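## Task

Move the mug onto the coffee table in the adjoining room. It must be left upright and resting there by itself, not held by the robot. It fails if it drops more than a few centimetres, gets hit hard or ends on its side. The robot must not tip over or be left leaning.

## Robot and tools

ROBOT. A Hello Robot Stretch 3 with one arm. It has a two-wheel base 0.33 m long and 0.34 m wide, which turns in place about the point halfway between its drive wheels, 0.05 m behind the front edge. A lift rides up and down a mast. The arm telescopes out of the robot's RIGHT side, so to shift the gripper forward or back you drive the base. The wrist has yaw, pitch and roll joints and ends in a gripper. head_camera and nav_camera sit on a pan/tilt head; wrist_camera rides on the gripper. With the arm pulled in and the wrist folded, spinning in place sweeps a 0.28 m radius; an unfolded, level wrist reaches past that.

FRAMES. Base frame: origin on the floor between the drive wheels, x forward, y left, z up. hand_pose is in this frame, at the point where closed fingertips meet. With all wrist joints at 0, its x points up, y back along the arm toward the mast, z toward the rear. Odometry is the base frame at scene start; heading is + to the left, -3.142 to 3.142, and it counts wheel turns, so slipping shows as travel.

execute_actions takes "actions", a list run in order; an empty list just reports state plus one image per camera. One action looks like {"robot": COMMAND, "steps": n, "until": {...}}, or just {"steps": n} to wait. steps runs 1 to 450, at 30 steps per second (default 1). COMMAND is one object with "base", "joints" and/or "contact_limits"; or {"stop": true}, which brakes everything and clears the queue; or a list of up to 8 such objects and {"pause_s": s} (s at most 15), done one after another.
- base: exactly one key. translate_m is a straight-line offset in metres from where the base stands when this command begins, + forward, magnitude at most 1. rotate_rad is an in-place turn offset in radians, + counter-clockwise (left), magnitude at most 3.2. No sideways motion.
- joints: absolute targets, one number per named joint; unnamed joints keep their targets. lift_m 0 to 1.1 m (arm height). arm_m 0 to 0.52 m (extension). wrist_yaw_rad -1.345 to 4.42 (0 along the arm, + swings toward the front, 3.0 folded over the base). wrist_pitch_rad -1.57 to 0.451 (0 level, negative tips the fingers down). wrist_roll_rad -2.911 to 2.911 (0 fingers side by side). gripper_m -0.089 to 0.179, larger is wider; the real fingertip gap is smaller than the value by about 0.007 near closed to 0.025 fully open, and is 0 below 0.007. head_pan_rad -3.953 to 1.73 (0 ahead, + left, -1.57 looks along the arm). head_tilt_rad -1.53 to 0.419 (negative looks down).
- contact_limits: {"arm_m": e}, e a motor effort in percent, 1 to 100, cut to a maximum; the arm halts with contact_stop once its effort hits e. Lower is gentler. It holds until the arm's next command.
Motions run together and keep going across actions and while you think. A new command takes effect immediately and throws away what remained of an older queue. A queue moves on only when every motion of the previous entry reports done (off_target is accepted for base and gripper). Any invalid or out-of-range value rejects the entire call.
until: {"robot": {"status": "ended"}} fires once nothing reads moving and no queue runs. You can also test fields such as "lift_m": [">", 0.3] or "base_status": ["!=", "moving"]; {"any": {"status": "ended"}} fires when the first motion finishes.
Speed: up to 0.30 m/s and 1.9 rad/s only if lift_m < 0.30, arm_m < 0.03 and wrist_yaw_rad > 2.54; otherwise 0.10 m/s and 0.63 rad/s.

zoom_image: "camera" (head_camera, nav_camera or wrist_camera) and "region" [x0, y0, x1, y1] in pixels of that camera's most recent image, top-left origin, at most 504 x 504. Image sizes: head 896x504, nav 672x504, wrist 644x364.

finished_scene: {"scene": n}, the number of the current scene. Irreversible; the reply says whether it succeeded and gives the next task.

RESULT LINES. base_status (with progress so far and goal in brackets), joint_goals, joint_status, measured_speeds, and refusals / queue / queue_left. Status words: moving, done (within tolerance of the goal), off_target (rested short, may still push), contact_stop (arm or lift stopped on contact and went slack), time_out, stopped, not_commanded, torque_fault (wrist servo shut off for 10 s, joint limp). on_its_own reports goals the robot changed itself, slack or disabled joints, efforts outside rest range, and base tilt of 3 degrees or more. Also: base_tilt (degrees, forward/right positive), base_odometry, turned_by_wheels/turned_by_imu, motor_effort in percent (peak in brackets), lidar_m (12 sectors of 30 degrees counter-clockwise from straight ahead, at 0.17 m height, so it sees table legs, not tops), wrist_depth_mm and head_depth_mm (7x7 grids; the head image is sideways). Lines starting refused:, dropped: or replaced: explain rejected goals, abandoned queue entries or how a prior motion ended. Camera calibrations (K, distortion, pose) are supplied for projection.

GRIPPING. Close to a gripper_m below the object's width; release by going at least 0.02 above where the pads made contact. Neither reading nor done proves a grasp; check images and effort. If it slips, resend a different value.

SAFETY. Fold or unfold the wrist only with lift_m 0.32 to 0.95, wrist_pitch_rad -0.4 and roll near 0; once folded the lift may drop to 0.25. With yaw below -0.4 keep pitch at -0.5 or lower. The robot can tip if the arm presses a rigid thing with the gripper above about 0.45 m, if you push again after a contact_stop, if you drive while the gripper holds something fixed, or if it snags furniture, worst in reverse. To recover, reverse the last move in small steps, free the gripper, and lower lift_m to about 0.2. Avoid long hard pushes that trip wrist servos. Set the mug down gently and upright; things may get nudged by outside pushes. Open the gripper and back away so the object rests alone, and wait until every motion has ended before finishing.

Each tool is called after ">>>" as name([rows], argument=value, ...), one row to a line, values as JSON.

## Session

>>> execute_actions(actions=[])

Scene clock: 0.00 s.
robot.base_odometry: x=+0.000 y=+0.000 heading=+0.000 (m, m, rad; robot's odometry frame)
robot.turned_by_wheels: +0.000 (rad since the last result)
robot.turned_by_imu: +0.000 (rad since the last result)
robot.base_tilt: forward=-0.2 right=+1.3 (deg)
robot.lidar_m: 1.47 0.87 0.74 0.74 0.79 0.68 0.68 0.78 1.33 3.03 2.17 1.57
robot.head_depth_mm: 1665 1690 1684 1702 1581 1716 1738 / 1714 1718 1730 1735 1621 1744 1766 / 1754 1744 1757 1773 1636 1787 1805 / 1766 1800 1809 1814 1493 1829 1844 / 1816 1842 1849 1854 1691 1428 1875 / 1776 1763 1733 1711 1611 1589 1663 / 1414 1392 1381 1379 1353 1297 1334
robot.base_status: not_commanded
robot.joint_positions: lift_m=+0.473 arm_m=+0.000 wrist_yaw_rad=+2.906 wrist_pitch_rad=-0.409 wrist_roll_rad=-0.019 gripper_m=+0.037 head_pan_rad=+0.000 head_tilt_rad=-0.008
robot.joint_goals: lift_m=+0.473 arm_m=+0.000 wrist_yaw_rad=+2.906 wrist_pitch_rad=-0.409 wrist_roll_rad=-0.019 gripper_m=+0.037 head_pan_rad=+0.000 head_tilt_rad=-0.008
robot.joint_status: lift_m=not_commanded arm_m=not_commanded wrist_yaw_rad=not_commanded wrist_pitch_rad=not_commanded wrist_roll_rad=not_commanded gripper_m=not_commanded head_pan_rad=not_commanded head_tilt_rad=not_commanded
robot.measured_speeds: translate_m=+0.000 rotate_rad=+0.000 lift_m=+0.000 arm_m=+0.000 wrist_yaw_rad=+0.000 wrist_pitch_rad=+0.000 wrist_roll_rad=+0.000 head_pan_rad=+0.000 head_tilt_rad=+0.000
robot: refusals=0 queue=idle queue_left=0
robot.motor_effort: left_wheel=-1 right_wheel=+0 lift_m=+24 arm_m=+0 wrist_yaw_rad=+0 wrist_pitch_rad=+6 wrist_roll_rad=+0 gripper_m=-1 head_pan_rad=+0 head_tilt_rad=+2 (%)
robot.hand_pose: x=+0.0315 y=+0.0740 z=+0.4873 quat_wxyz=(+0.224, +0.698, +0.064, +0.678) (m; robot's base frame)
robot.wrist_depth_mm: - 739 729 721 723 698 689 / 709 785 812 756 778 779 730 / 744 - 869 856 851 824 795 / 775 - 940 939 943 904 899 / 786 - 949 942 944 954 912 / 750 756 - 783 807 778 785 / 670 668 667 657 646 657 658
pictures: head_camera (sideways: a quarter turn clockwise sets it upright), nav_camera (sideways: a quarter turn counterclockwise sets it upright), wrist_camera
camera_calibration (this result's frames):
head_camera: T_world_to_cam=[[-0.0138971, 0.0336451, -0.999337, 1.32041], [0.0344513, 0.998856, 0.0331498, -0.0433402], [0.99931, -0.0339678, -0.0150404, -0.0281638], [0, 0, 0, 1]] pos_world=[0.0479873, -0.00209117, 1.32054]
nav_camera: T_world_to_cam=[[0.00331886, -0.00993749, 0.999945, -1.2508], [0.0221911, -0.999704, -0.0100087, 0.0645996], [0.999748, 0.0222231, -0.00309736, -0.0415511], [0, 0, 0, 1]] pos_world=[0.0442584, 0.0530741, 1.25125]
wrist_camera: T_world_to_cam=[[0.98421, -0.175453, 0.0233843, -0.0239741], [-0.0698695, -0.506477, -0.859418, 0.500065], [0.162631, 0.844214, -0.510739, 0.34247], [0, 0, 0, 1]] pos_world=[0.0028385, -0.0400528, 0.605238]
Images, in order (width x height): head_camera 896x504, nav_camera 672x504, wrist_camera 644x364.

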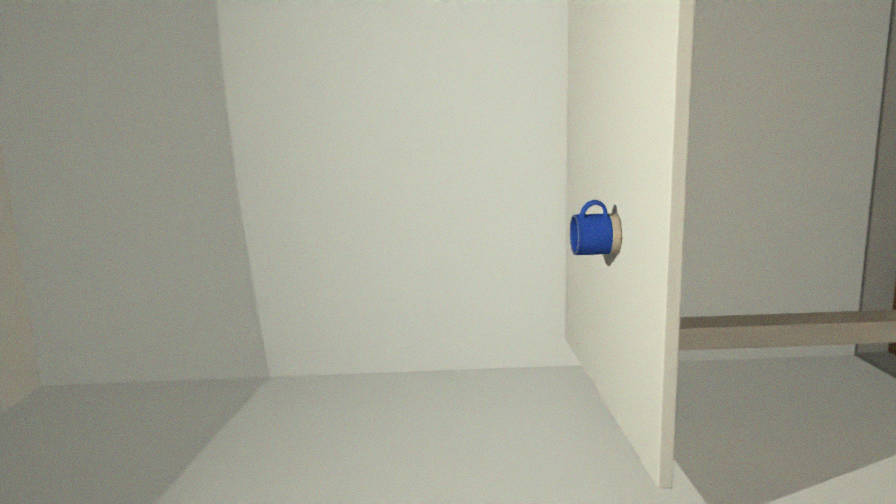

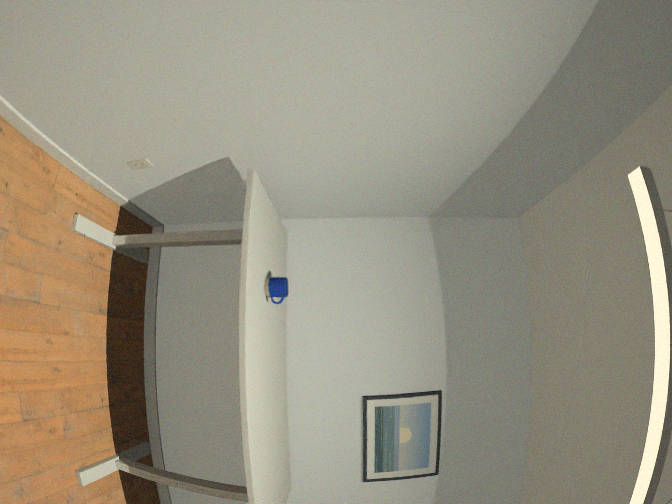

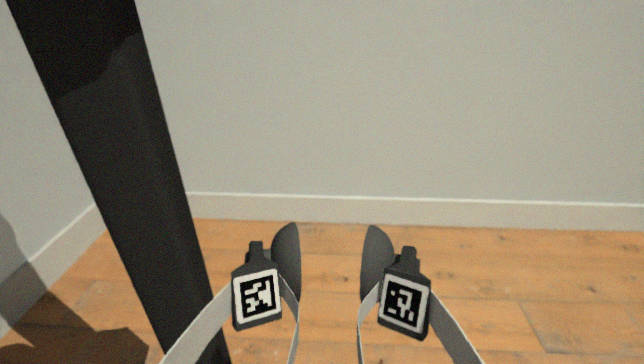

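>>> execute_actions([
  {"robot":{"joints":{"head_pan_rad":-2.2,"head_tilt_rad":-0.45}},"steps":100,"until":{"robot":{"status":"ended"}}},
])

Scene clock: 3.53 s.
robot.base_odometry: x=+0.000 y=+0.000 heading=+0.000 (m, m, rad; robot's odometry frame)
robot.turned_by_wheels: +0.000 (rad since the last result)
robot.turned_by_imu: +0.001 (rad since the last result)
robot.base_tilt: forward=-0.2 right=+1.3 (deg)
robot.lidar_m: 1.47 0.86 0.74 0.74 0.79 0.68 0.68 0.78 1.33 3.03 2.16 1.57
robot.head_depth_mm: 852 894 943 991 1051 1121 1190 / 974 1031 1094 1170 1254 1348 1311 / 1131 1204 1314 1419 1535 1558 1330 / 1541 1678 1829 1999 1999 1628 1330 / 1887 2048 2262 2453 2081 1615 1332 / 2348 2653 2913 2902 2073 1631 1341 / 2479 2673 2855 2873 2070 1634 1342
robot.base_status: not_commanded
robot.joint_positions: lift_m=+0.473 arm_m=+0.000 wrist_yaw_rad=+2.906 wrist_pitch_rad=-0.409 wrist_roll_rad=-0.019 gripper_m=+0.037 head_pan_rad=-2.193 head_tilt_rad=-0.444
robot.joint_goals: lift_m=+0.473 arm_m=+0.000 wrist_yaw_rad=+2.906 wrist_pitch_rad=-0.409 wrist_roll_rad=-0.019 gripper_m=+0.037 head_pan_rad=-2.200 head_tilt_rad=-0.450
robot.joint_status: lift_m=not_commanded arm_m=not_commanded wrist_yaw_rad=not_commanded wrist_pitch_rad=not_commanded wrist_roll_rad=not_commanded gripper_m=not_commanded head_pan_rad=done head_tilt_rad=done
robot.measured_speeds: translate_m=+0.000 rotate_rad=+0.000 lift_m=+0.000 arm_m=+0.000 wrist_yaw_rad=+0.000 wrist_pitch_rad=+0.000 wrist_roll_rad=+0.000 head_pan_rad=+0.000 head_tilt_rad=+0.000
robot: refusals=0 queue=done queue_left=0
robot.motor_effort: left_wheel=-1(1) right_wheel=+0(0) lift_m=+24(24) arm_m=+0(0) wrist_yaw_rad=-1(0) wrist_pitch_rad=+6(6) wrist_roll_rad=+0(1) gripper_m=+0(0) head_pan_rad=-4(51) head_tilt_rad=-4(29) (%)
robot.hand_pose: x=+0.0315 y=+0.0740 z=+0.4873 quat_wxyz=(+0.224, +0.698, +0.064, +0.678) (m; robot's base frame)
robot.wrist_depth_mm: - 750 743 727 716 699 687 / 700 800 799 783 777 741 731 / 733 - 845 841 832 827 830 / 754 - 999 945 918 901 886 / 798 - 965 959 950 961 934 / 758 763 - 801 792 780 780 / 666 670 656 664 638 665 679
pictures: head_camera (sideways: a quarter turn clockwise sets it upright), nav_camera (sideways: a quarter turn counterclockwise sets it upright), wrist_camera
camera_calibration (this result's frames):
head_camera: T_world_to_cam=[[0.280894, 0.334083, -0.899715, 1.18836], [0.785453, -0.618728, 0.0154746, -0.0248961], [-0.551509, -0.71103, -0.436204, 0.529474], [0, 0, 0, 1]] pos_world=[-0.0222398, -0.0359435, 1.30053]
nav_camera: T_world_to_cam=[[-0.256191, -0.340314, 0.904739, -1.12472], [-0.821748, 0.569551, -0.0184565, 0.0807375], [-0.509014, -0.748196, -0.425566, 0.517536], [0, 0, 0, 1]] pos_world=[0.0416373, -0.0415218, 1.23931]
wrist_camera: T_world_to_cam=[[0.98421, -0.175453, 0.0233844, -0.0239742], [-0.0698692, -0.506477, -0.859418, 0.500065], [0.162631, 0.844214, -0.510739, 0.34247], [0, 0, 0, 1]] pos_world=[0.00283848, -0.0400528, 0.605238]
Images, in order (width x height): head_camera 896x504, nav_camera 672x504, wrist_camera 644x364.

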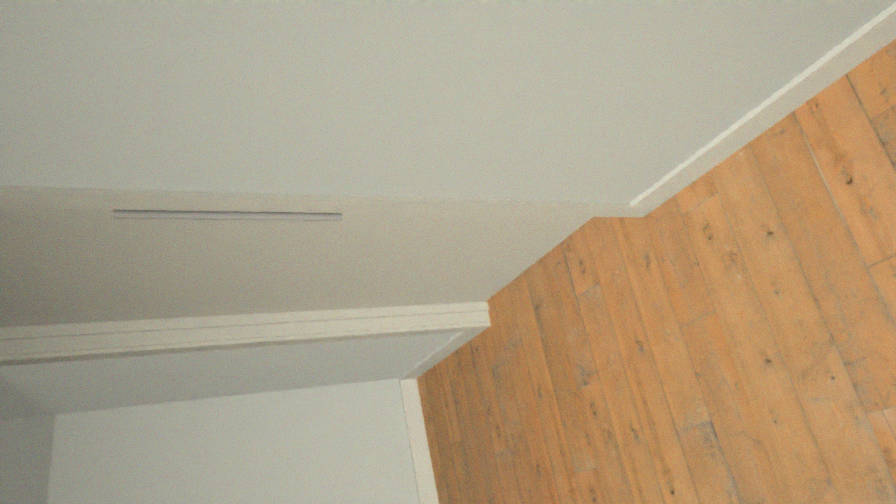

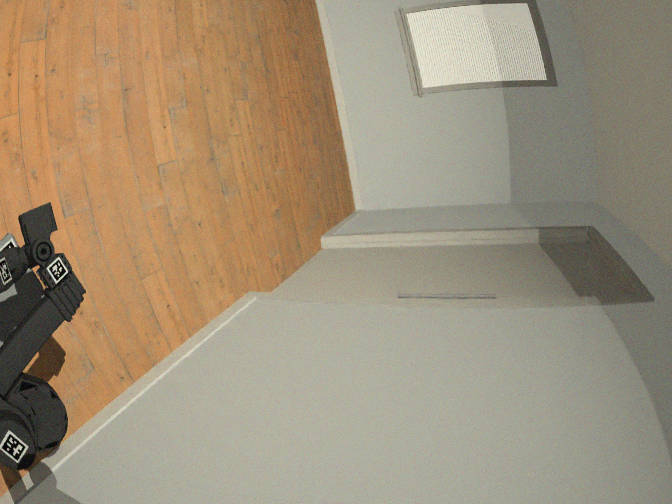

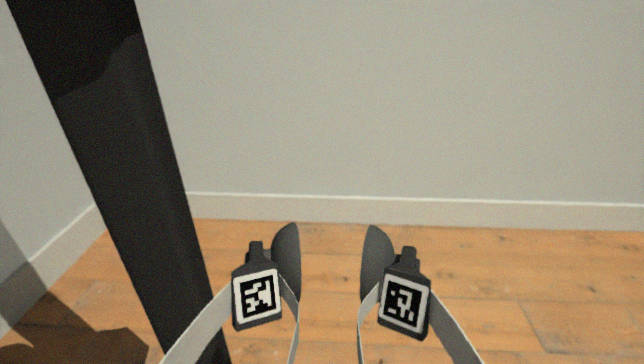

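>>> execute_actions([
  {"robot":{"base":{"rotate_rad":-0.364},"joints":{"wrist_pitch_rad":-0.4,"wrist_roll_rad":0,"wrist_yaw_rad":1.52,"lift_m":0.9,"head_pan_rad":-1.1,"head_tilt_rad":-0.45}},"steps":100,"until":{"robot":{"base_status":["!=","moving"]}}},
  {"robot":{"base":{"translate_m":0.68}},"steps":200,"until":{"robot":{"wrist_yaw_rad":["<",1.55]}}},
  {"robot":{"joints":{"lift_m":1.07,"gripper_m":0.17}},"steps":300,"until":{"robot":{"base_status":["!=","moving"]}}},
  {"robot":{"base":{"rotate_rad":1.703}},"steps":300,"until":{"robot":{"status":"ended"}}},
])

Scene clock: 29.60 s.
robot.base_odometry: x=+0.635 y=-0.242 heading=+1.339 (m, m, rad; robot's odometry frame)
robot.turned_by_wheels: +1.339 (rad since the last result)
robot.turned_by_imu: +1.352 (rad since the last result)
robot.base_tilt: forward=-0.2 right=+1.4 (deg)
robot.lidar_m: 0.81 0.85 1.17 1.35 1.41 2.07 2.96 1.65 0.97 1.18 0.91 0.84
robot.head_depth_mm: 950 1010 1070 774 560 466 - / 983 1060 1124 773 571 - - / 1026 1111 1166 823 - - - / 1072 1159 1202 706 - - - / 1116 1209 1263 782 - 1213 - / 1136 1200 1221 783 613 1443 1353 / 1005 1050 1097 785 615 1281 1296
robot.base_status: done (rotate_rad +1.7029 of +1.7030)
robot.joint_positions: lift_m=+1.070 arm_m=+0.000 wrist_yaw_rad=+1.522 wrist_pitch_rad=-0.415 wrist_roll_rad=-0.004 gripper_m=+0.170 head_pan_rad=-1.107 head_tilt_rad=-0.445
robot.joint_goals: lift_m=+1.070 arm_m=+0.000 wrist_yaw_rad=+1.520 wrist_pitch_rad=-0.400 wrist_roll_rad=+0.000 gripper_m=+0.170 head_pan_rad=-1.100 head_tilt_rad=-0.450
robot.joint_status: lift_m=done arm_m=not_commanded wrist_yaw_rad=done wrist_pitch_rad=done wrist_roll_rad=done gripper_m=done head_pan_rad=done head_tilt_rad=done
robot.measured_speeds: translate_m=+0.000 rotate_rad=+0.000 lift_m=+0.000 arm_m=+0.000 wrist_yaw_rad=+0.000 wrist_pitch_rad=+0.000 wrist_roll_rad=+0.000 head_pan_rad=+0.000 head_tilt_rad=+0.000
robot: refusals=0 queue=done queue_left=0
robot.motor_effort: left_wheel=-4(8) right_wheel=+4(8) lift_m=+29(28) arm_m=+0(1) wrist_yaw_rad=-2(3) wrist_pitch_rad=+5(6) wrist_roll_rad=+3(4) gripper_m=+0(84) head_pan_rad=+6(51) head_tilt_rad=-3(5) (%)
robot.hand_pose: x=+0.2032 y=-0.1563 z=+1.0832 quat_wxyz=(+0.603, +0.582, -0.399, +0.373) (m; robot's base frame)
robot.wrist_depth_mm: 668 693 667 659 658 666 676 / 723 727 715 737 738 714 740 / 798 790 799 793 775 663 654 / 888 902 881 878 873 475 473 / - 959 994 994 985 444 372 / - - - - - - 310 / - - - - - - 271
pictures: head_camera (sideways: a quarter turn clockwise sets it upright), nav_camera (sideways: a quarter turn counterclockwise sets it upright), wrist_camera
camera_calibration (this result's frames):
head_camera: T_world_to_cam=[[-0.164706, 0.404461, -0.899602, 1.19093], [0.913558, 0.406414, 0.0154628, -0.0256622], [0.371865, -0.819292, -0.436437, 0.524146], [0, 0, 0, 1]] pos_world=[0.0246861, -0.0418283, 1.30052]
nav_camera: T_world_to_cam=[[0.181735, -0.385512, 0.904628, -1.12724], [-0.886974, -0.46145, -0.0184606, 0.0811407], [0.424557, -0.799027, -0.425801, 0.512148], [0, 0, 0, 1]] pos_world=[0.0593938, 0.0120959, 1.23931]
wrist_camera: T_world_to_cam=[[0.00492003, -0.999943, 0.00951271, -0.162212], [-0.514653, -0.0106883, -0.857332, 1.07318], [0.857385, -0.000677644, -0.514676, 0.544373], [0, 0, 0, 1]] pos_world=[0.086376, -0.150364, 1.20179]
Images, in order (width x height): head_camera 896x504, nav_camera 672x504, wrist_camera 644x364.

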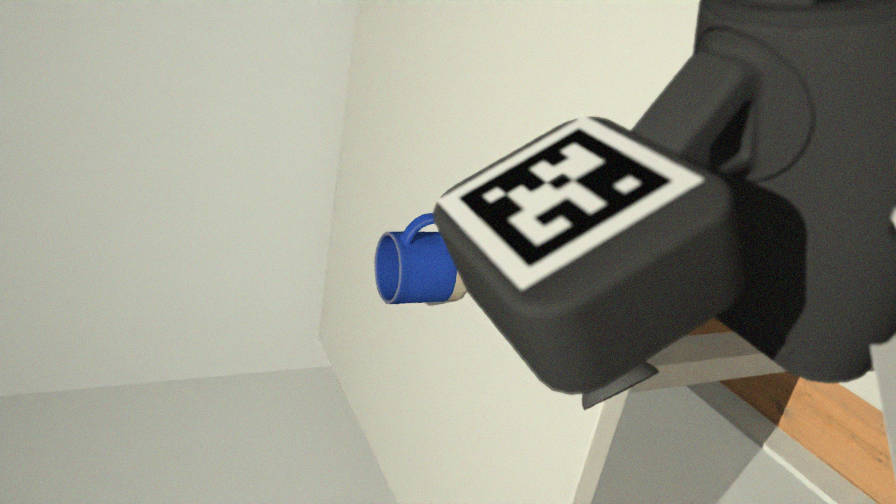

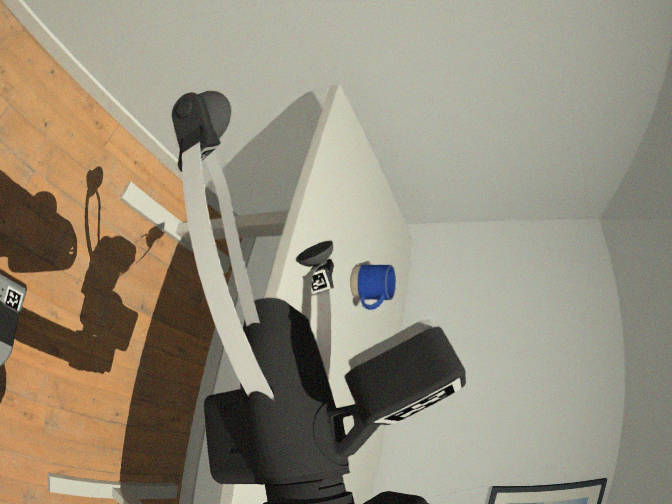

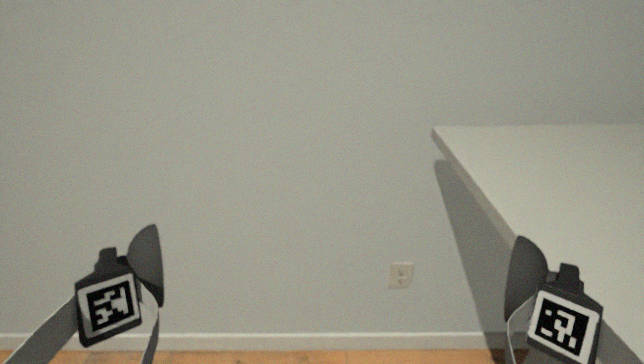

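>>> execute_actions([
  {"robot":{"joints":{"arm_m":0.505}},"steps":300,"until":{"robot":{"arm_m":[">",0.46]}}},
  {"robot":{"joints":{"lift_m":1.005}},"steps":300,"until":{"robot":{"status":"ended"}}},
])

Scene clock: 38.77 s.
robot.base_odometry: x=+0.635 y=-0.242 heading=+1.339 (m, m, rad; robot's odometry frame)
robot.turned_by_wheels: +0.000 (rad since the last result)
robot.turned_by_imu: +0.002 (rad since the last result)
robot.base_tilt: forward=-0.2 right=+1.5 (deg)
robot.lidar_m: 0.81 0.85 1.17 1.35 1.41 2.07 2.96 1.65 0.96 1.18 0.91 0.84
robot.head_depth_mm: 949 1015 1069 735 559 452 1330 / 981 1058 1125 734 560 468 1327 / 1026 1103 1161 736 561 1484 1336 / 1070 1152 1192 708 562 1523 1332 / 1119 1210 1259 740 563 1446 1303 / 1134 1203 1213 785 587 1434 1303 / 1009 1053 1094 786 615 1287 1298
robot.base_status: done (rotate_rad +1.7029 of +1.7030)
robot.joint_positions: lift_m=+1.005 arm_m=+0.505 wrist_yaw_rad=+1.521 wrist_pitch_rad=-0.415 wrist_roll_rad=-0.004 gripper_m=+0.170 head_pan_rad=-1.107 head_tilt_rad=-0.445
robot.joint_goals: lift_m=+1.005 arm_m=+0.505 wrist_yaw_rad=+1.520 wrist_pitch_rad=-0.400 wrist_roll_rad=+0.000 gripper_m=+0.170 head_pan_rad=-1.100 head_tilt_rad=-0.450
robot.joint_status: lift_m=done arm_m=done wrist_yaw_rad=done wrist_pitch_rad=done wrist_roll_rad=done gripper_m=done head_pan_rad=done head_tilt_rad=done
robot.measured_speeds: translate_m=+0.000 rotate_rad=+0.000 lift_m=+0.000 arm_m=+0.000 wrist_yaw_rad=+0.000 wrist_pitch_rad=+0.000 wrist_roll_rad=+0.000 head_pan_rad=+0.000 head_tilt_rad=+0.000
robot: refusals=0 queue=done queue_left=0
robot.motor_effort: left_wheel=-4(4) right_wheel=+4(4) lift_m=+20(29) arm_m=+3(4) wrist_yaw_rad=-1(2) wrist_pitch_rad=+6(5) wrist_roll_rad=+3(3) gripper_m=-1(0) head_pan_rad=+6(5) head_tilt_rad=-2(3) (%)
robot.hand_pose: x=+0.2032 y=-0.6609 z=+1.0187 quat_wxyz=(+0.603, +0.581, -0.399, +0.373) (m; robot's base frame)
robot.wrist_depth_mm: 654 669 663 668 658 657 613 / 702 709 717 700 700 686 614 / 800 773 507 288 485 478 474 / 890 372 367 226 354 351 348 / 289 293 287 257 281 280 273 / 242 237 234 233 234 232 229 / 196 197 200 199 196 198 200
pictures: head_camera (sideways: a quarter turn clockwise sets it upright), nav_camera (sideways: a quarter turn counterclockwise sets it upright), wrist_camera
camera_calibration (this result's frames):
head_camera: T_world_to_cam=[[-0.16471, 0.40447, -0.899597, 1.19093], [0.913558, 0.406414, 0.0154623, -0.0256616], [0.371863, -0.819287, -0.436447, 0.524158], [0, 0, 0, 1]] pos_world=[0.0246861, -0.0418283, 1.30052]
nav_camera: T_world_to_cam=[[0.18174, -0.385521, 0.904624, -1.12724], [-0.886974, -0.461449, -0.0184608, 0.081141], [0.424555, -0.799023, -0.425811, 0.51216], [0, 0, 0, 1]] pos_world=[0.0593935, 0.0120965, 1.23931]
wrist_camera: T_world_to_cam=[[0.00357569, -0.999948, 0.00951279, -0.665926], [-0.514666, -0.00999643, -0.857332, 1.01289], [0.857383, -0.00183036, -0.514676, 0.510055], [0, 0, 0, 1]] pos_world=[0.086369, -0.654833, 1.13723]
Images, in order (width x height): head_camera 896x504, nav_camera 672x504, wrist_camera 644x364.

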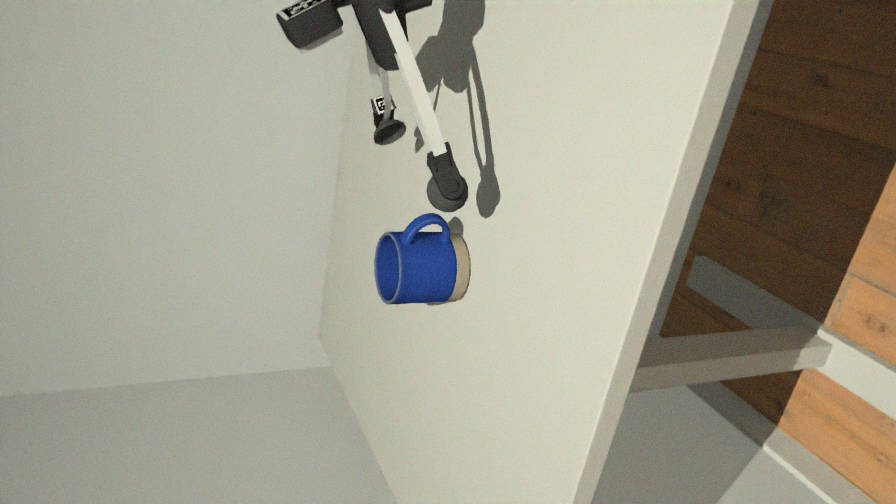

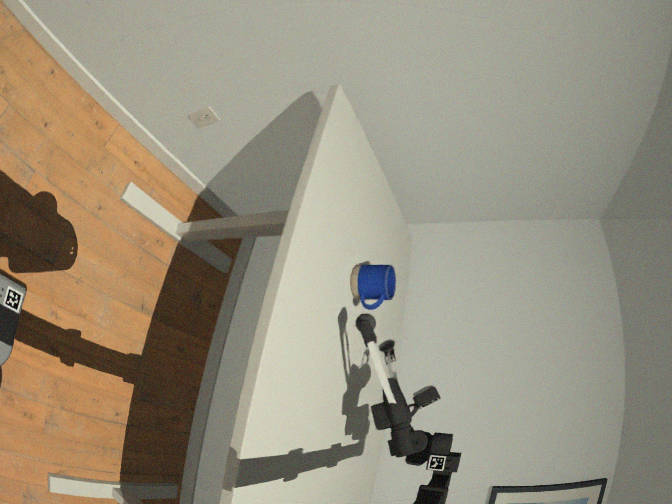

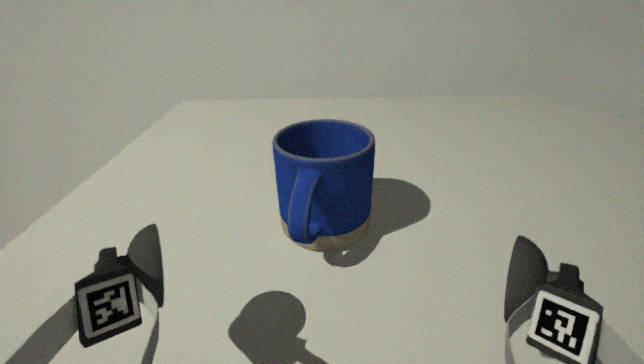

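>>> execute_actions([
  {"robot":{"base":{"translate_m":0.12},"joints":{"arm_m":0.501,"lift_m":0.986,"head_pan_rad":-1.25}},"steps":300,"until":{"robot":{"status":"ended"}}},
])

Scene clock: 42.97 s.
robot.base_odometry: x=+0.663 y=-0.125 heading=+1.339 (m, m, rad; robot's odometry frame)
robot.turned_by_wheels: +0.000 (rad since the last result)
robot.turned_by_imu: +0.001 (rad since the last result)
robot.base_tilt: forward=-0.1 right=+1.3 (deg)
robot.lidar_m: 0.70 0.72 1.00 1.35 1.40 2.07 3.08 1.05 1.10 1.18 0.84 0.72
robot.head_depth_mm: 938 1008 1089 734 559 453 1329 / 965 1034 1095 733 559 467 1328 / 987 1067 1132 736 562 484 1323 / 1019 1096 1166 680 562 1480 1339 / 1045 1134 1188 783 563 1446 1269 / 1078 1170 1236 784 565 1097 1275 / 1041 1071 1107 787 564 1243 1273
robot.base_status: done (translate_m +0.1200 of +0.1200)
robot.joint_positions: lift_m=+0.986 arm_m=+0.501 wrist_yaw_rad=+1.521 wrist_pitch_rad=-0.415 wrist_roll_rad=-0.004 gripper_m=+0.170 head_pan_rad=-1.243 head_tilt_rad=-0.445
robot.joint_goals: lift_m=+0.986 arm_m=+0.501 wrist_yaw_rad=+1.520 wrist_pitch_rad=-0.400 wrist_roll_rad=+0.000 gripper_m=+0.170 head_pan_rad=-1.250 head_tilt_rad=-0.450
robot.joint_status: lift_m=done arm_m=done wrist_yaw_rad=done wrist_pitch_rad=done wrist_roll_rad=done gripper_m=done head_pan_rad=done head_tilt_rad=done
robot.measured_speeds: translate_m=+0.000 rotate_rad=+0.000 lift_m=+0.000 arm_m=+0.000 wrist_yaw_rad=+0.000 wrist_pitch_rad=+0.000 wrist_roll_rad=+0.000 head_pan_rad=+0.000 head_tilt_rad=+0.000
robot: refusals=0 queue=done queue_left=0
robot.motor_effort: left_wheel=-3(5) right_wheel=+3(11) lift_m=+19(21) arm_m=-3(3) wrist_yaw_rad=+0(0) wrist_pitch_rad=+5(6) wrist_roll_rad=+3(3) gripper_m=-1(0) head_pan_rad=-5(25) head_tilt_rad=-2(3) (%)
robot.hand_pose: x=+0.2032 y=-0.6577 z=+0.9997 quat_wxyz=(+0.603, +0.581, -0.399, +0.373) (m; robot's base frame)
robot.wrist_depth_mm: 541 549 550 552 544 552 543 / 595 590 594 607 588 596 579 / 651 494 446 440 434 427 414 / 689 329 326 174 306 316 310 / 260 265 236 189 175 251 249 / 217 211 205 108 130 206 206 / - 178 179 105 167 175 180
pictures: head_camera (sideways: a quarter turn clockwise sets it upright), nav_camera (sideways: a quarter turn counterclockwise sets it upright), wrist_camera
camera_calibration (this result's frames):
head_camera: T_world_to_cam=[[-0.108424, 0.423048, -0.899597, 1.19058], [0.960177, 0.278966, 0.0154623, -0.025946], [0.257498, -0.862096, -0.436447, 0.524856], [0, 0, 0, 1]] pos_world=[0.0188509, -0.0439598, 1.30052]
nav_camera: T_world_to_cam=[[0.127862, -0.40658, 0.904624, -1.12691], [-0.94129, -0.337094, -0.0184608, 0.0814723], [0.312449, -0.849153, -0.425811, 0.512844], [0, 0, 0, 1]] pos_world=[0.0605406, 0.00476862, 1.23931]
wrist_camera: T_world_to_cam=[[0.00357578, -0.999948, 0.00951122, -0.662543], [-0.51469, -0.00999507, -0.857318, 0.996614], [0.857369, -0.00182975, -0.5147, 0.500307], [0, 0, 0, 1]] pos_world=[0.0863689, -0.651632, 1.11822]
Images, in order (width x height): head_camera 896x504, nav_camera 672x504, wrist_camera 644x364.

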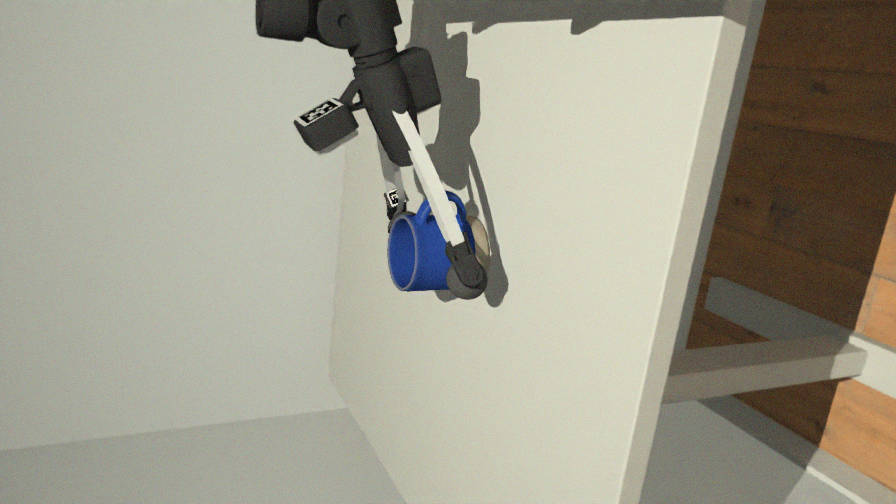

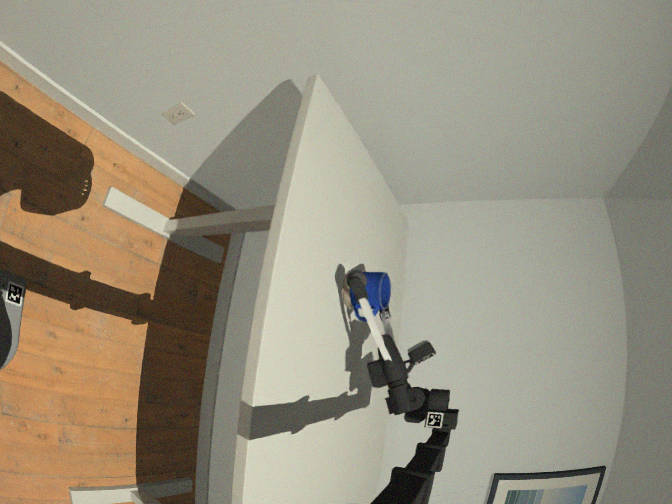

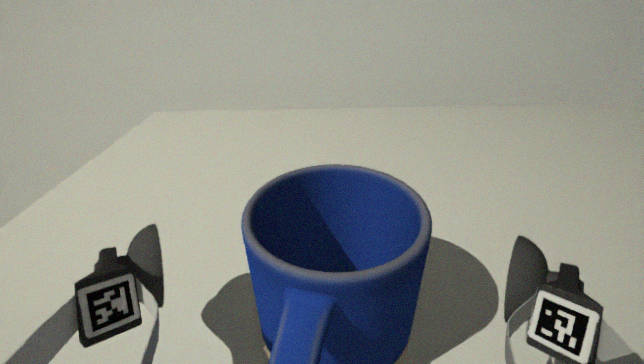

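>>> execute_actions([
  {"robot":[{"joints":{"gripper_m":0.0}},{"joints":{"lift_m":1.01}}],"steps":300,"until":{"robot":{"status":"ended"}}},
])

Scene clock: 47.03 s.
robot.base_odometry: x=+0.663 y=-0.125 heading=+1.339 (m, m, rad; robot's odometry frame)
robot.turned_by_wheels: +0.000 (rad since the last result)
robot.turned_by_imu: +0.001 (rad since the last result)
robot.base_tilt: forward=-0.2 right=+1.4 (deg)
robot.lidar_m: 0.69 0.73 1.00 1.35 1.41 2.07 3.08 1.05 1.10 1.18 0.84 0.72
robot.head_depth_mm: 938 998 1065 772 559 452 1328 / 963 1037 1092 736 560 468 1330 / 984 1070 1133 736 561 484 1331 / 1014 1096 1165 670 562 1476 1339 / 1049 1132 1196 779 563 1451 1270 / 1076 1169 1233 785 563 1096 1267 / 1036 1071 1103 784 566 1244 1267
robot.base_status: done (translate_m +0.1200 of +0.1200)
robot.joint_positions: lift_m=+1.010 arm_m=+0.501 wrist_yaw_rad=+1.519 wrist_pitch_rad=-0.440 wrist_roll_rad=-0.004 gripper_m=+0.004 head_pan_rad=-1.243 head_tilt_rad=-0.445
robot.joint_goals: lift_m=+1.010 arm_m=+0.501 wrist_yaw_rad=+1.520 wrist_pitch_rad=-0.400 wrist_roll_rad=+0.000 gripper_m=+0.003 head_pan_rad=-1.250 head_tilt_rad=-0.450
robot.joint_status: lift_m=done arm_m=done wrist_yaw_rad=done wrist_pitch_rad=done wrist_roll_rad=done gripper_m=done head_pan_rad=done head_tilt_rad=done
robot.measured_speeds: translate_m=+0.000 rotate_rad=+0.000 lift_m=+0.000 arm_m=+0.000 wrist_yaw_rad=+0.000 wrist_pitch_rad=+0.000 wrist_roll_rad=+0.000 head_pan_rad=+0.000 head_tilt_rad=+0.000
robot: refusals=0 queue=done queue_left=0
robot.motor_effort: left_wheel=-3(4) right_wheel=+2(4) lift_m=+31(32) arm_m=-3(3) wrist_yaw_rad=+1(2) wrist_pitch_rad=+15(15) wrist_roll_rad=+3(2) gripper_m=-24(100) head_pan_rad=-3(4) head_tilt_rad=-2(3) (%)
robot.hand_pose: x=+0.1999 y=-0.6580 z=+1.0175 quat_wxyz=(+0.608, +0.586, -0.393, +0.364) (m; robot's base frame)
robot.wrist_depth_mm: 548 544 542 554 558 551 549 / 608 598 600 597 587 603 587 / 662 633 472 468 460 450 446 / 726 356 345 170 325 338 339 / 284 281 169 183 164 275 268 / 233 234 116 102 109 226 224 / 200 200 190 107 144 191 193
pictures: head_camera (sideways: a quarter turn clockwise sets it upright), nav_camera (sideways: a quarter turn counterclockwise sets it upright), wrist_camera
camera_calibration (this result's frames):
head_camera: T_world_to_cam=[[-0.108412, 0.423051, -0.899597, 1.19058], [0.960184, 0.27894, 0.0154623, -0.025946], [0.257475, -0.862103, -0.436447, 0.524856], [0, 0, 0, 1]] pos_world=[0.0188497, -0.0439601, 1.30052]
nav_camera: T_world_to_cam=[[0.127851, -0.406583, 0.904624, -1.12691], [-0.941299, -0.337069, -0.0184608, 0.0814723], [0.312426, -0.849161, -0.425811, 0.512844], [0, 0, 0, 1]] pos_world=[0.0605407, 0.00476715, 1.23931]
wrist_camera: T_world_to_cam=[[0.00173215, -0.999965, 0.00814542, -0.661247], [-0.536253, -0.00780405, -0.844021, 1.00242], [0.844055, -0.00290604, -0.536248, 0.536157], [0, 0, 0, 1]] pos_world=[0.0861527, -0.651843, 1.13897]
Images, in order (width x height): head_camera 896x504, nav_camera 672x504, wrist_camera 644x364.

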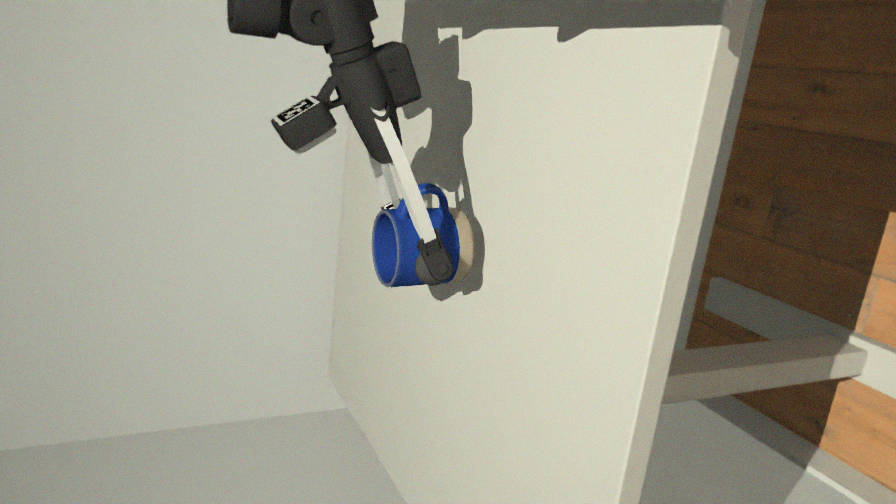

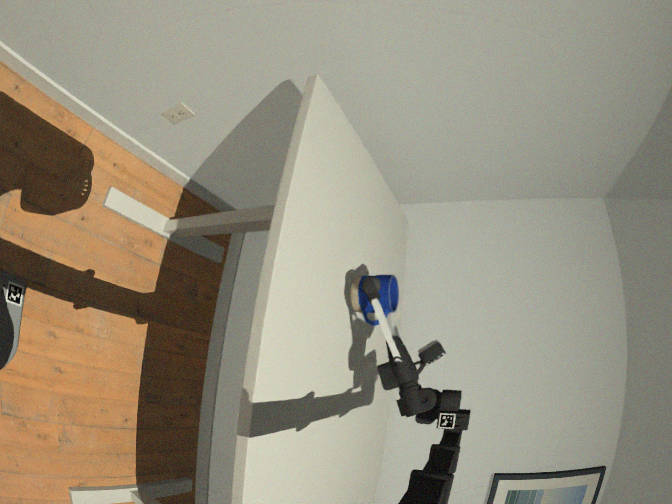

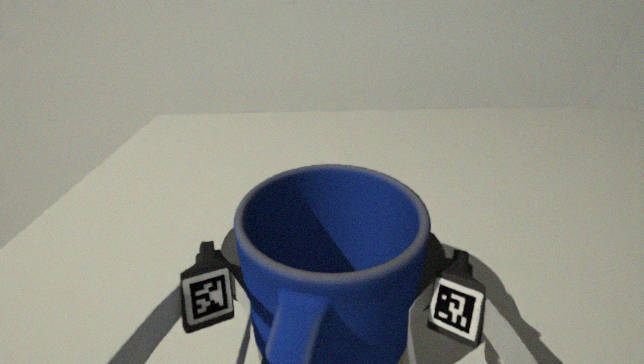

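>>> execute_actions([
  {"robot":{"joints":{"arm_m":0.3}},"steps":45},
])

Scene clock: 49.57 s.
robot.base_odometry: x=+0.663 y=-0.125 heading=+1.339 (m, m, rad; robot's odometry frame)
robot.turned_by_wheels: +0.000 (rad since the last result)
robot.turned_by_imu: +0.001 (rad since the last result)
robot.base_tilt: forward=-0.3 right=+1.3 (deg)
robot.lidar_m: 0.69 0.72 1.00 1.35 1.41 2.07 3.09 1.05 1.10 1.18 0.84 0.72
robot.head_depth_mm: 936 1009 1070 697 558 453 1322 / 963 1034 1095 684 561 468 1331 / 989 1064 1130 873 561 483 1328 / 1015 1100 1169 746 552 1475 1335 / 1045 1136 1192 740 552 1447 1272 / 1079 1165 1236 785 565 1091 1275 / 1038 1075 1109 786 566 1245 1273
robot.base_status: done (translate_m +0.1200 of +0.1200)
robot.joint_positions: lift_m=+1.010 arm_m=+0.362 wrist_yaw_rad=+1.519 wrist_pitch_rad=-0.440 wrist_roll_rad=-0.004 gripper_m=+0.016 head_pan_rad=-1.243 head_tilt_rad=-0.445
robot.joint_goals: lift_m=+1.010 arm_m=+0.300 wrist_yaw_rad=+1.520 wrist_pitch_rad=-0.400 wrist_roll_rad=+0.000 gripper_m=+0.015 head_pan_rad=-1.250 head_tilt_rad=-0.450
robot.joint_status: lift_m=done arm_m=moving wrist_yaw_rad=done wrist_pitch_rad=done wrist_roll_rad=done gripper_m=done head_pan_rad=done head_tilt_rad=done
robot.measured_speeds: translate_m=+0.000 rotate_rad=+0.000 lift_m=+0.000 arm_m=-0.134 wrist_yaw_rad=+0.000 wrist_pitch_rad=+0.000 wrist_roll_rad=+0.000 head_pan_rad=+0.000 head_tilt_rad=+0.000
robot: refusals=0 queue=running queue_left=0
robot.on_its_own: gripper_m is held at +0.015, not at your +0.000, by its stall guard, which is still easing
robot.motor_effort: left_wheel=-3(3) right_wheel=+3(3) lift_m=+31(31) arm_m=-3(2) wrist_yaw_rad=+0(0) wrist_pitch_rad=+15(15) wrist_roll_rad=+3(3) gripper_m=-23(26) head_pan_rad=-5(4) head_tilt_rad=-2(4) (%)
robot.hand_pose: x=+0.1999 y=-0.5186 z=+1.0174 quat_wxyz=(+0.608, +0.586, -0.392, +0.364) (m; robot's base frame)
robot.wrist_depth_mm: 548 554 543 551 555 542 553 / 600 588 599 598 599 602 616 / 662 664 621 474 468 448 444 / 746 740 351 168 328 341 339 / 847 801 169 184 165 272 270 / 933 880 117 103 109 227 224 / - 206 189 108 140 192 192
pictures: head_camera (sideways: a quarter turn clockwise sets it upright), nav_camera (sideways: a quarter turn counterclockwise sets it upright), wrist_camera
camera_calibration (this result's frames):
head_camera: T_world_to_cam=[[-0.108352, 0.423067, -0.899597, 1.19058], [0.960224, 0.278801, 0.0154623, -0.0259462], [0.25735, -0.862139, -0.436448, 0.524858], [0, 0, 0, 1]] pos_world=[0.0188434, -0.043962, 1.30052]
nav_camera: T_world_to_cam=[[0.127793, -0.406602, 0.904623, -1.12691], [-0.941348, -0.336933, -0.0184608, 0.0814727], [0.312304, -0.849206, -0.425812, 0.512846], [0, 0, 0, 1]] pos_world=[0.0605414, 0.00475936, 1.23931]
wrist_camera: T_world_to_cam=[[0.00201495, -0.999965, 0.00813696, -0.521904], [-0.536371, -0.00794819, -0.843945, 1.00335], [0.84398, -0.00266392, -0.536368, 0.53682], [0, 0, 0, 1]] pos_world=[0.0861529, -0.512481, 1.13895]
Images, in order (width x height): head_camera 896x504, nav_camera 672x504, wrist_camera 644x364.

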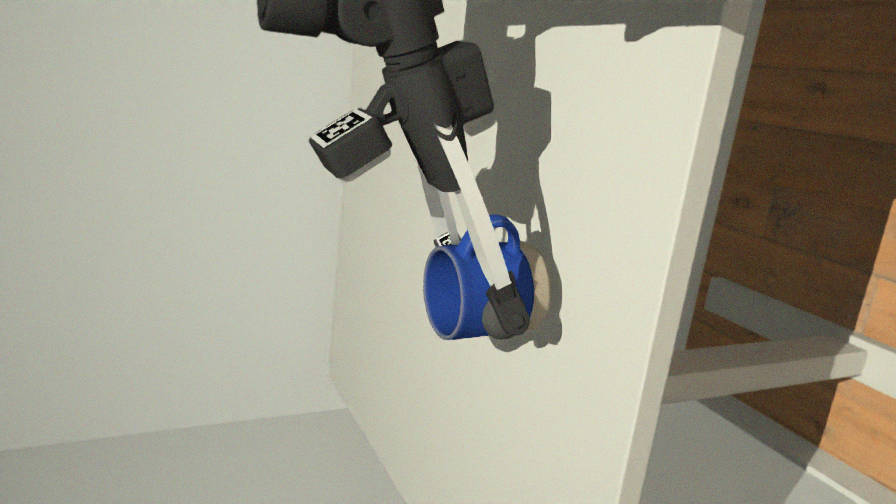

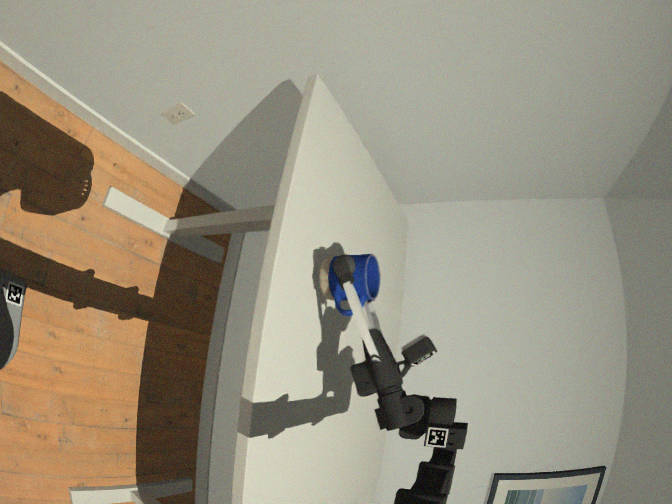

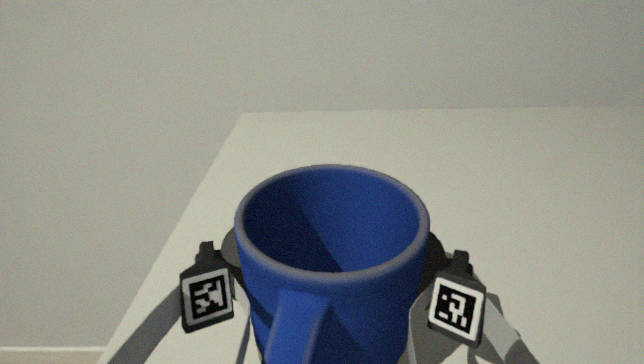

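>>> execute_actions(actions=[])

Scene clock: 53.17 s.
robot.base_odometry: x=+0.663 y=-0.125 heading=+1.339 (m, m, rad; robot's odometry frame)
robot.turned_by_wheels: +0.000 (rad since the last result)
robot.turned_by_imu: +0.001 (rad since the last result)
robot.base_tilt: forward=-0.2 right=+1.3 (deg)
robot.lidar_m: 0.70 0.73 1.01 1.35 1.41 2.07 3.08 1.05 1.10 1.18 0.84 0.72
robot.head_depth_mm: 943 1006 1069 - 559 452 1329 / 960 1031 1101 - 560 468 1328 / 987 1063 1139 823 562 484 1328 / 1016 1095 1164 825 521 1488 1336 / 1048 1130 1190 780 503 1446 1270 / 1081 1176 1240 785 563 1093 1275 / 1038 1076 1111 785 565 1244 1268
robot.base_status: done (translate_m +0.1200 of +0.1200)
robot.joint_positions: lift_m=+1.010 arm_m=+0.300 wrist_yaw_rad=+1.519 wrist_pitch_rad=-0.440 wrist_roll_rad=-0.004 gripper_m=+0.025 head_pan_rad=-1.243 head_tilt_rad=-0.445
robot.joint_goals: lift_m=+1.010 arm_m=+0.300 wrist_yaw_rad=+1.520 wrist_pitch_rad=-0.400 wrist_roll_rad=+0.000 gripper_m=+0.024 head_pan_rad=-1.250 head_tilt_rad=-0.450
robot.joint_status: lift_m=done arm_m=done wrist_yaw_rad=done wrist_pitch_rad=done wrist_roll_rad=done gripper_m=done head_pan_rad=done head_tilt_rad=done
robot.measured_speeds: translate_m=+0.000 rotate_rad=+0.000 lift_m=+0.000 arm_m=+0.000 wrist_yaw_rad=+0.000 wrist_pitch_rad=+0.000 wrist_roll_rad=+0.000 head_pan_rad=+0.000 head_tilt_rad=+0.000
robot: refusals=0 queue=done queue_left=0
robot.on_its_own: gripper_m is held at +0.024, not at your +0.000, by its stall guard, which is not easing now
robot.motor_effort: left_wheel=-3(3) right_wheel=+2(3) lift_m=+31(31) arm_m=-3(2) wrist_yaw_rad=+1(0) wrist_pitch_rad=+15(15) wrist_roll_rad=+2(3) gripper_m=-20(23) head_pan_rad=-4(4) head_tilt_rad=-2(3) (%)
robot.hand_pose: x=+0.1999 y=-0.4569 z=+1.0174 quat_wxyz=(+0.608, +0.586, -0.392, +0.364) (m; robot's base frame)
robot.wrist_depth_mm: 552 545 556 555 548 550 550 / 602 614 590 603 613 609 598 / 671 655 664 470 466 448 446 / 724 734 717 171 327 343 333 / 819 829 168 183 166 274 270 / 949 967 116 104 110 228 223 / - - 193 109 140 192 192
pictures: head_camera (sideways: a quarter turn clockwise sets it upright), nav_camera (sideways: a quarter turn counterclockwise sets it upright), wrist_camera
camera_calibration (this result's frames):
head_camera: T_world_to_cam=[[-0.108351, 0.423067, -0.899597, 1.19058], [0.960224, 0.278801, 0.0154623, -0.0259462], [0.25735, -0.862139, -0.436448, 0.524858], [0, 0, 0, 1]] pos_world=[0.0188434, -0.043962, 1.30052]
nav_camera: T_world_to_cam=[[0.127793, -0.406603, 0.904623, -1.12691], [-0.941348, -0.336932, -0.0184608, 0.0814727], [0.312303, -0.849206, -0.425812, 0.512846], [0, 0, 0, 1]] pos_world=[0.0605414, 0.00475934, 1.23931]
wrist_camera: T_world_to_cam=[[0.00207646, -0.999965, 0.00813558, -0.460233], [-0.536381, -0.00797998, -0.843938, 1.00382], [0.843974, -0.00261137, -0.536378, 0.53702], [0, 0, 0, 1]] pos_world=[0.0861531, -0.450804, 1.13895]
Images, in order (width x height): head_camera 896x504, nav_camera 672x504, wrist_camera 644x364.

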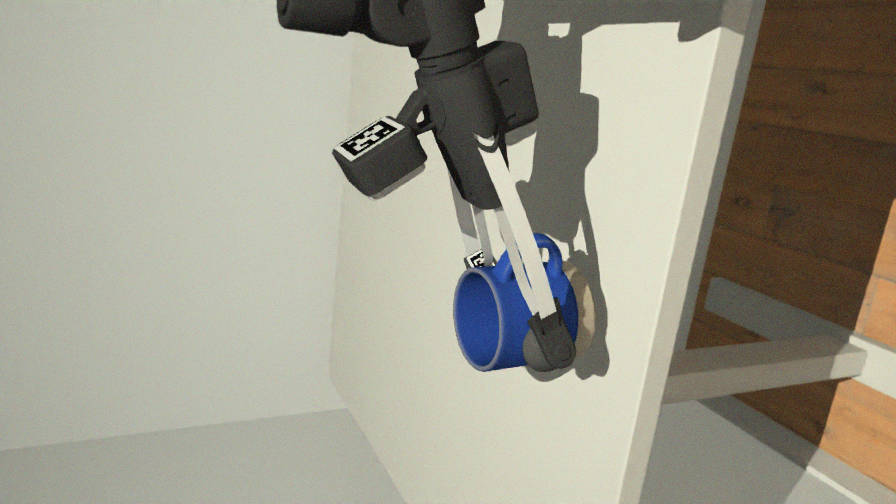

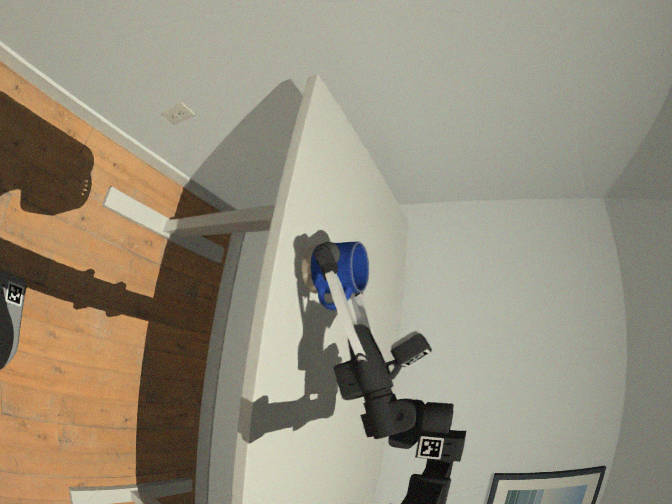

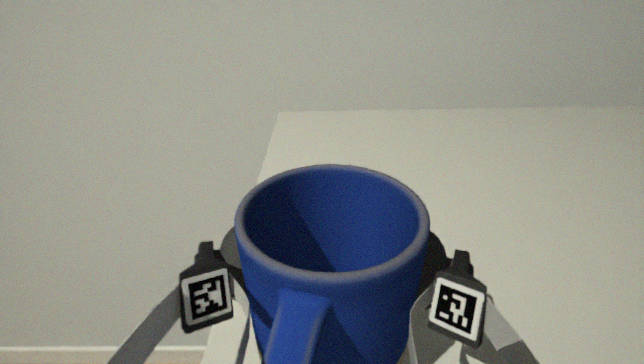

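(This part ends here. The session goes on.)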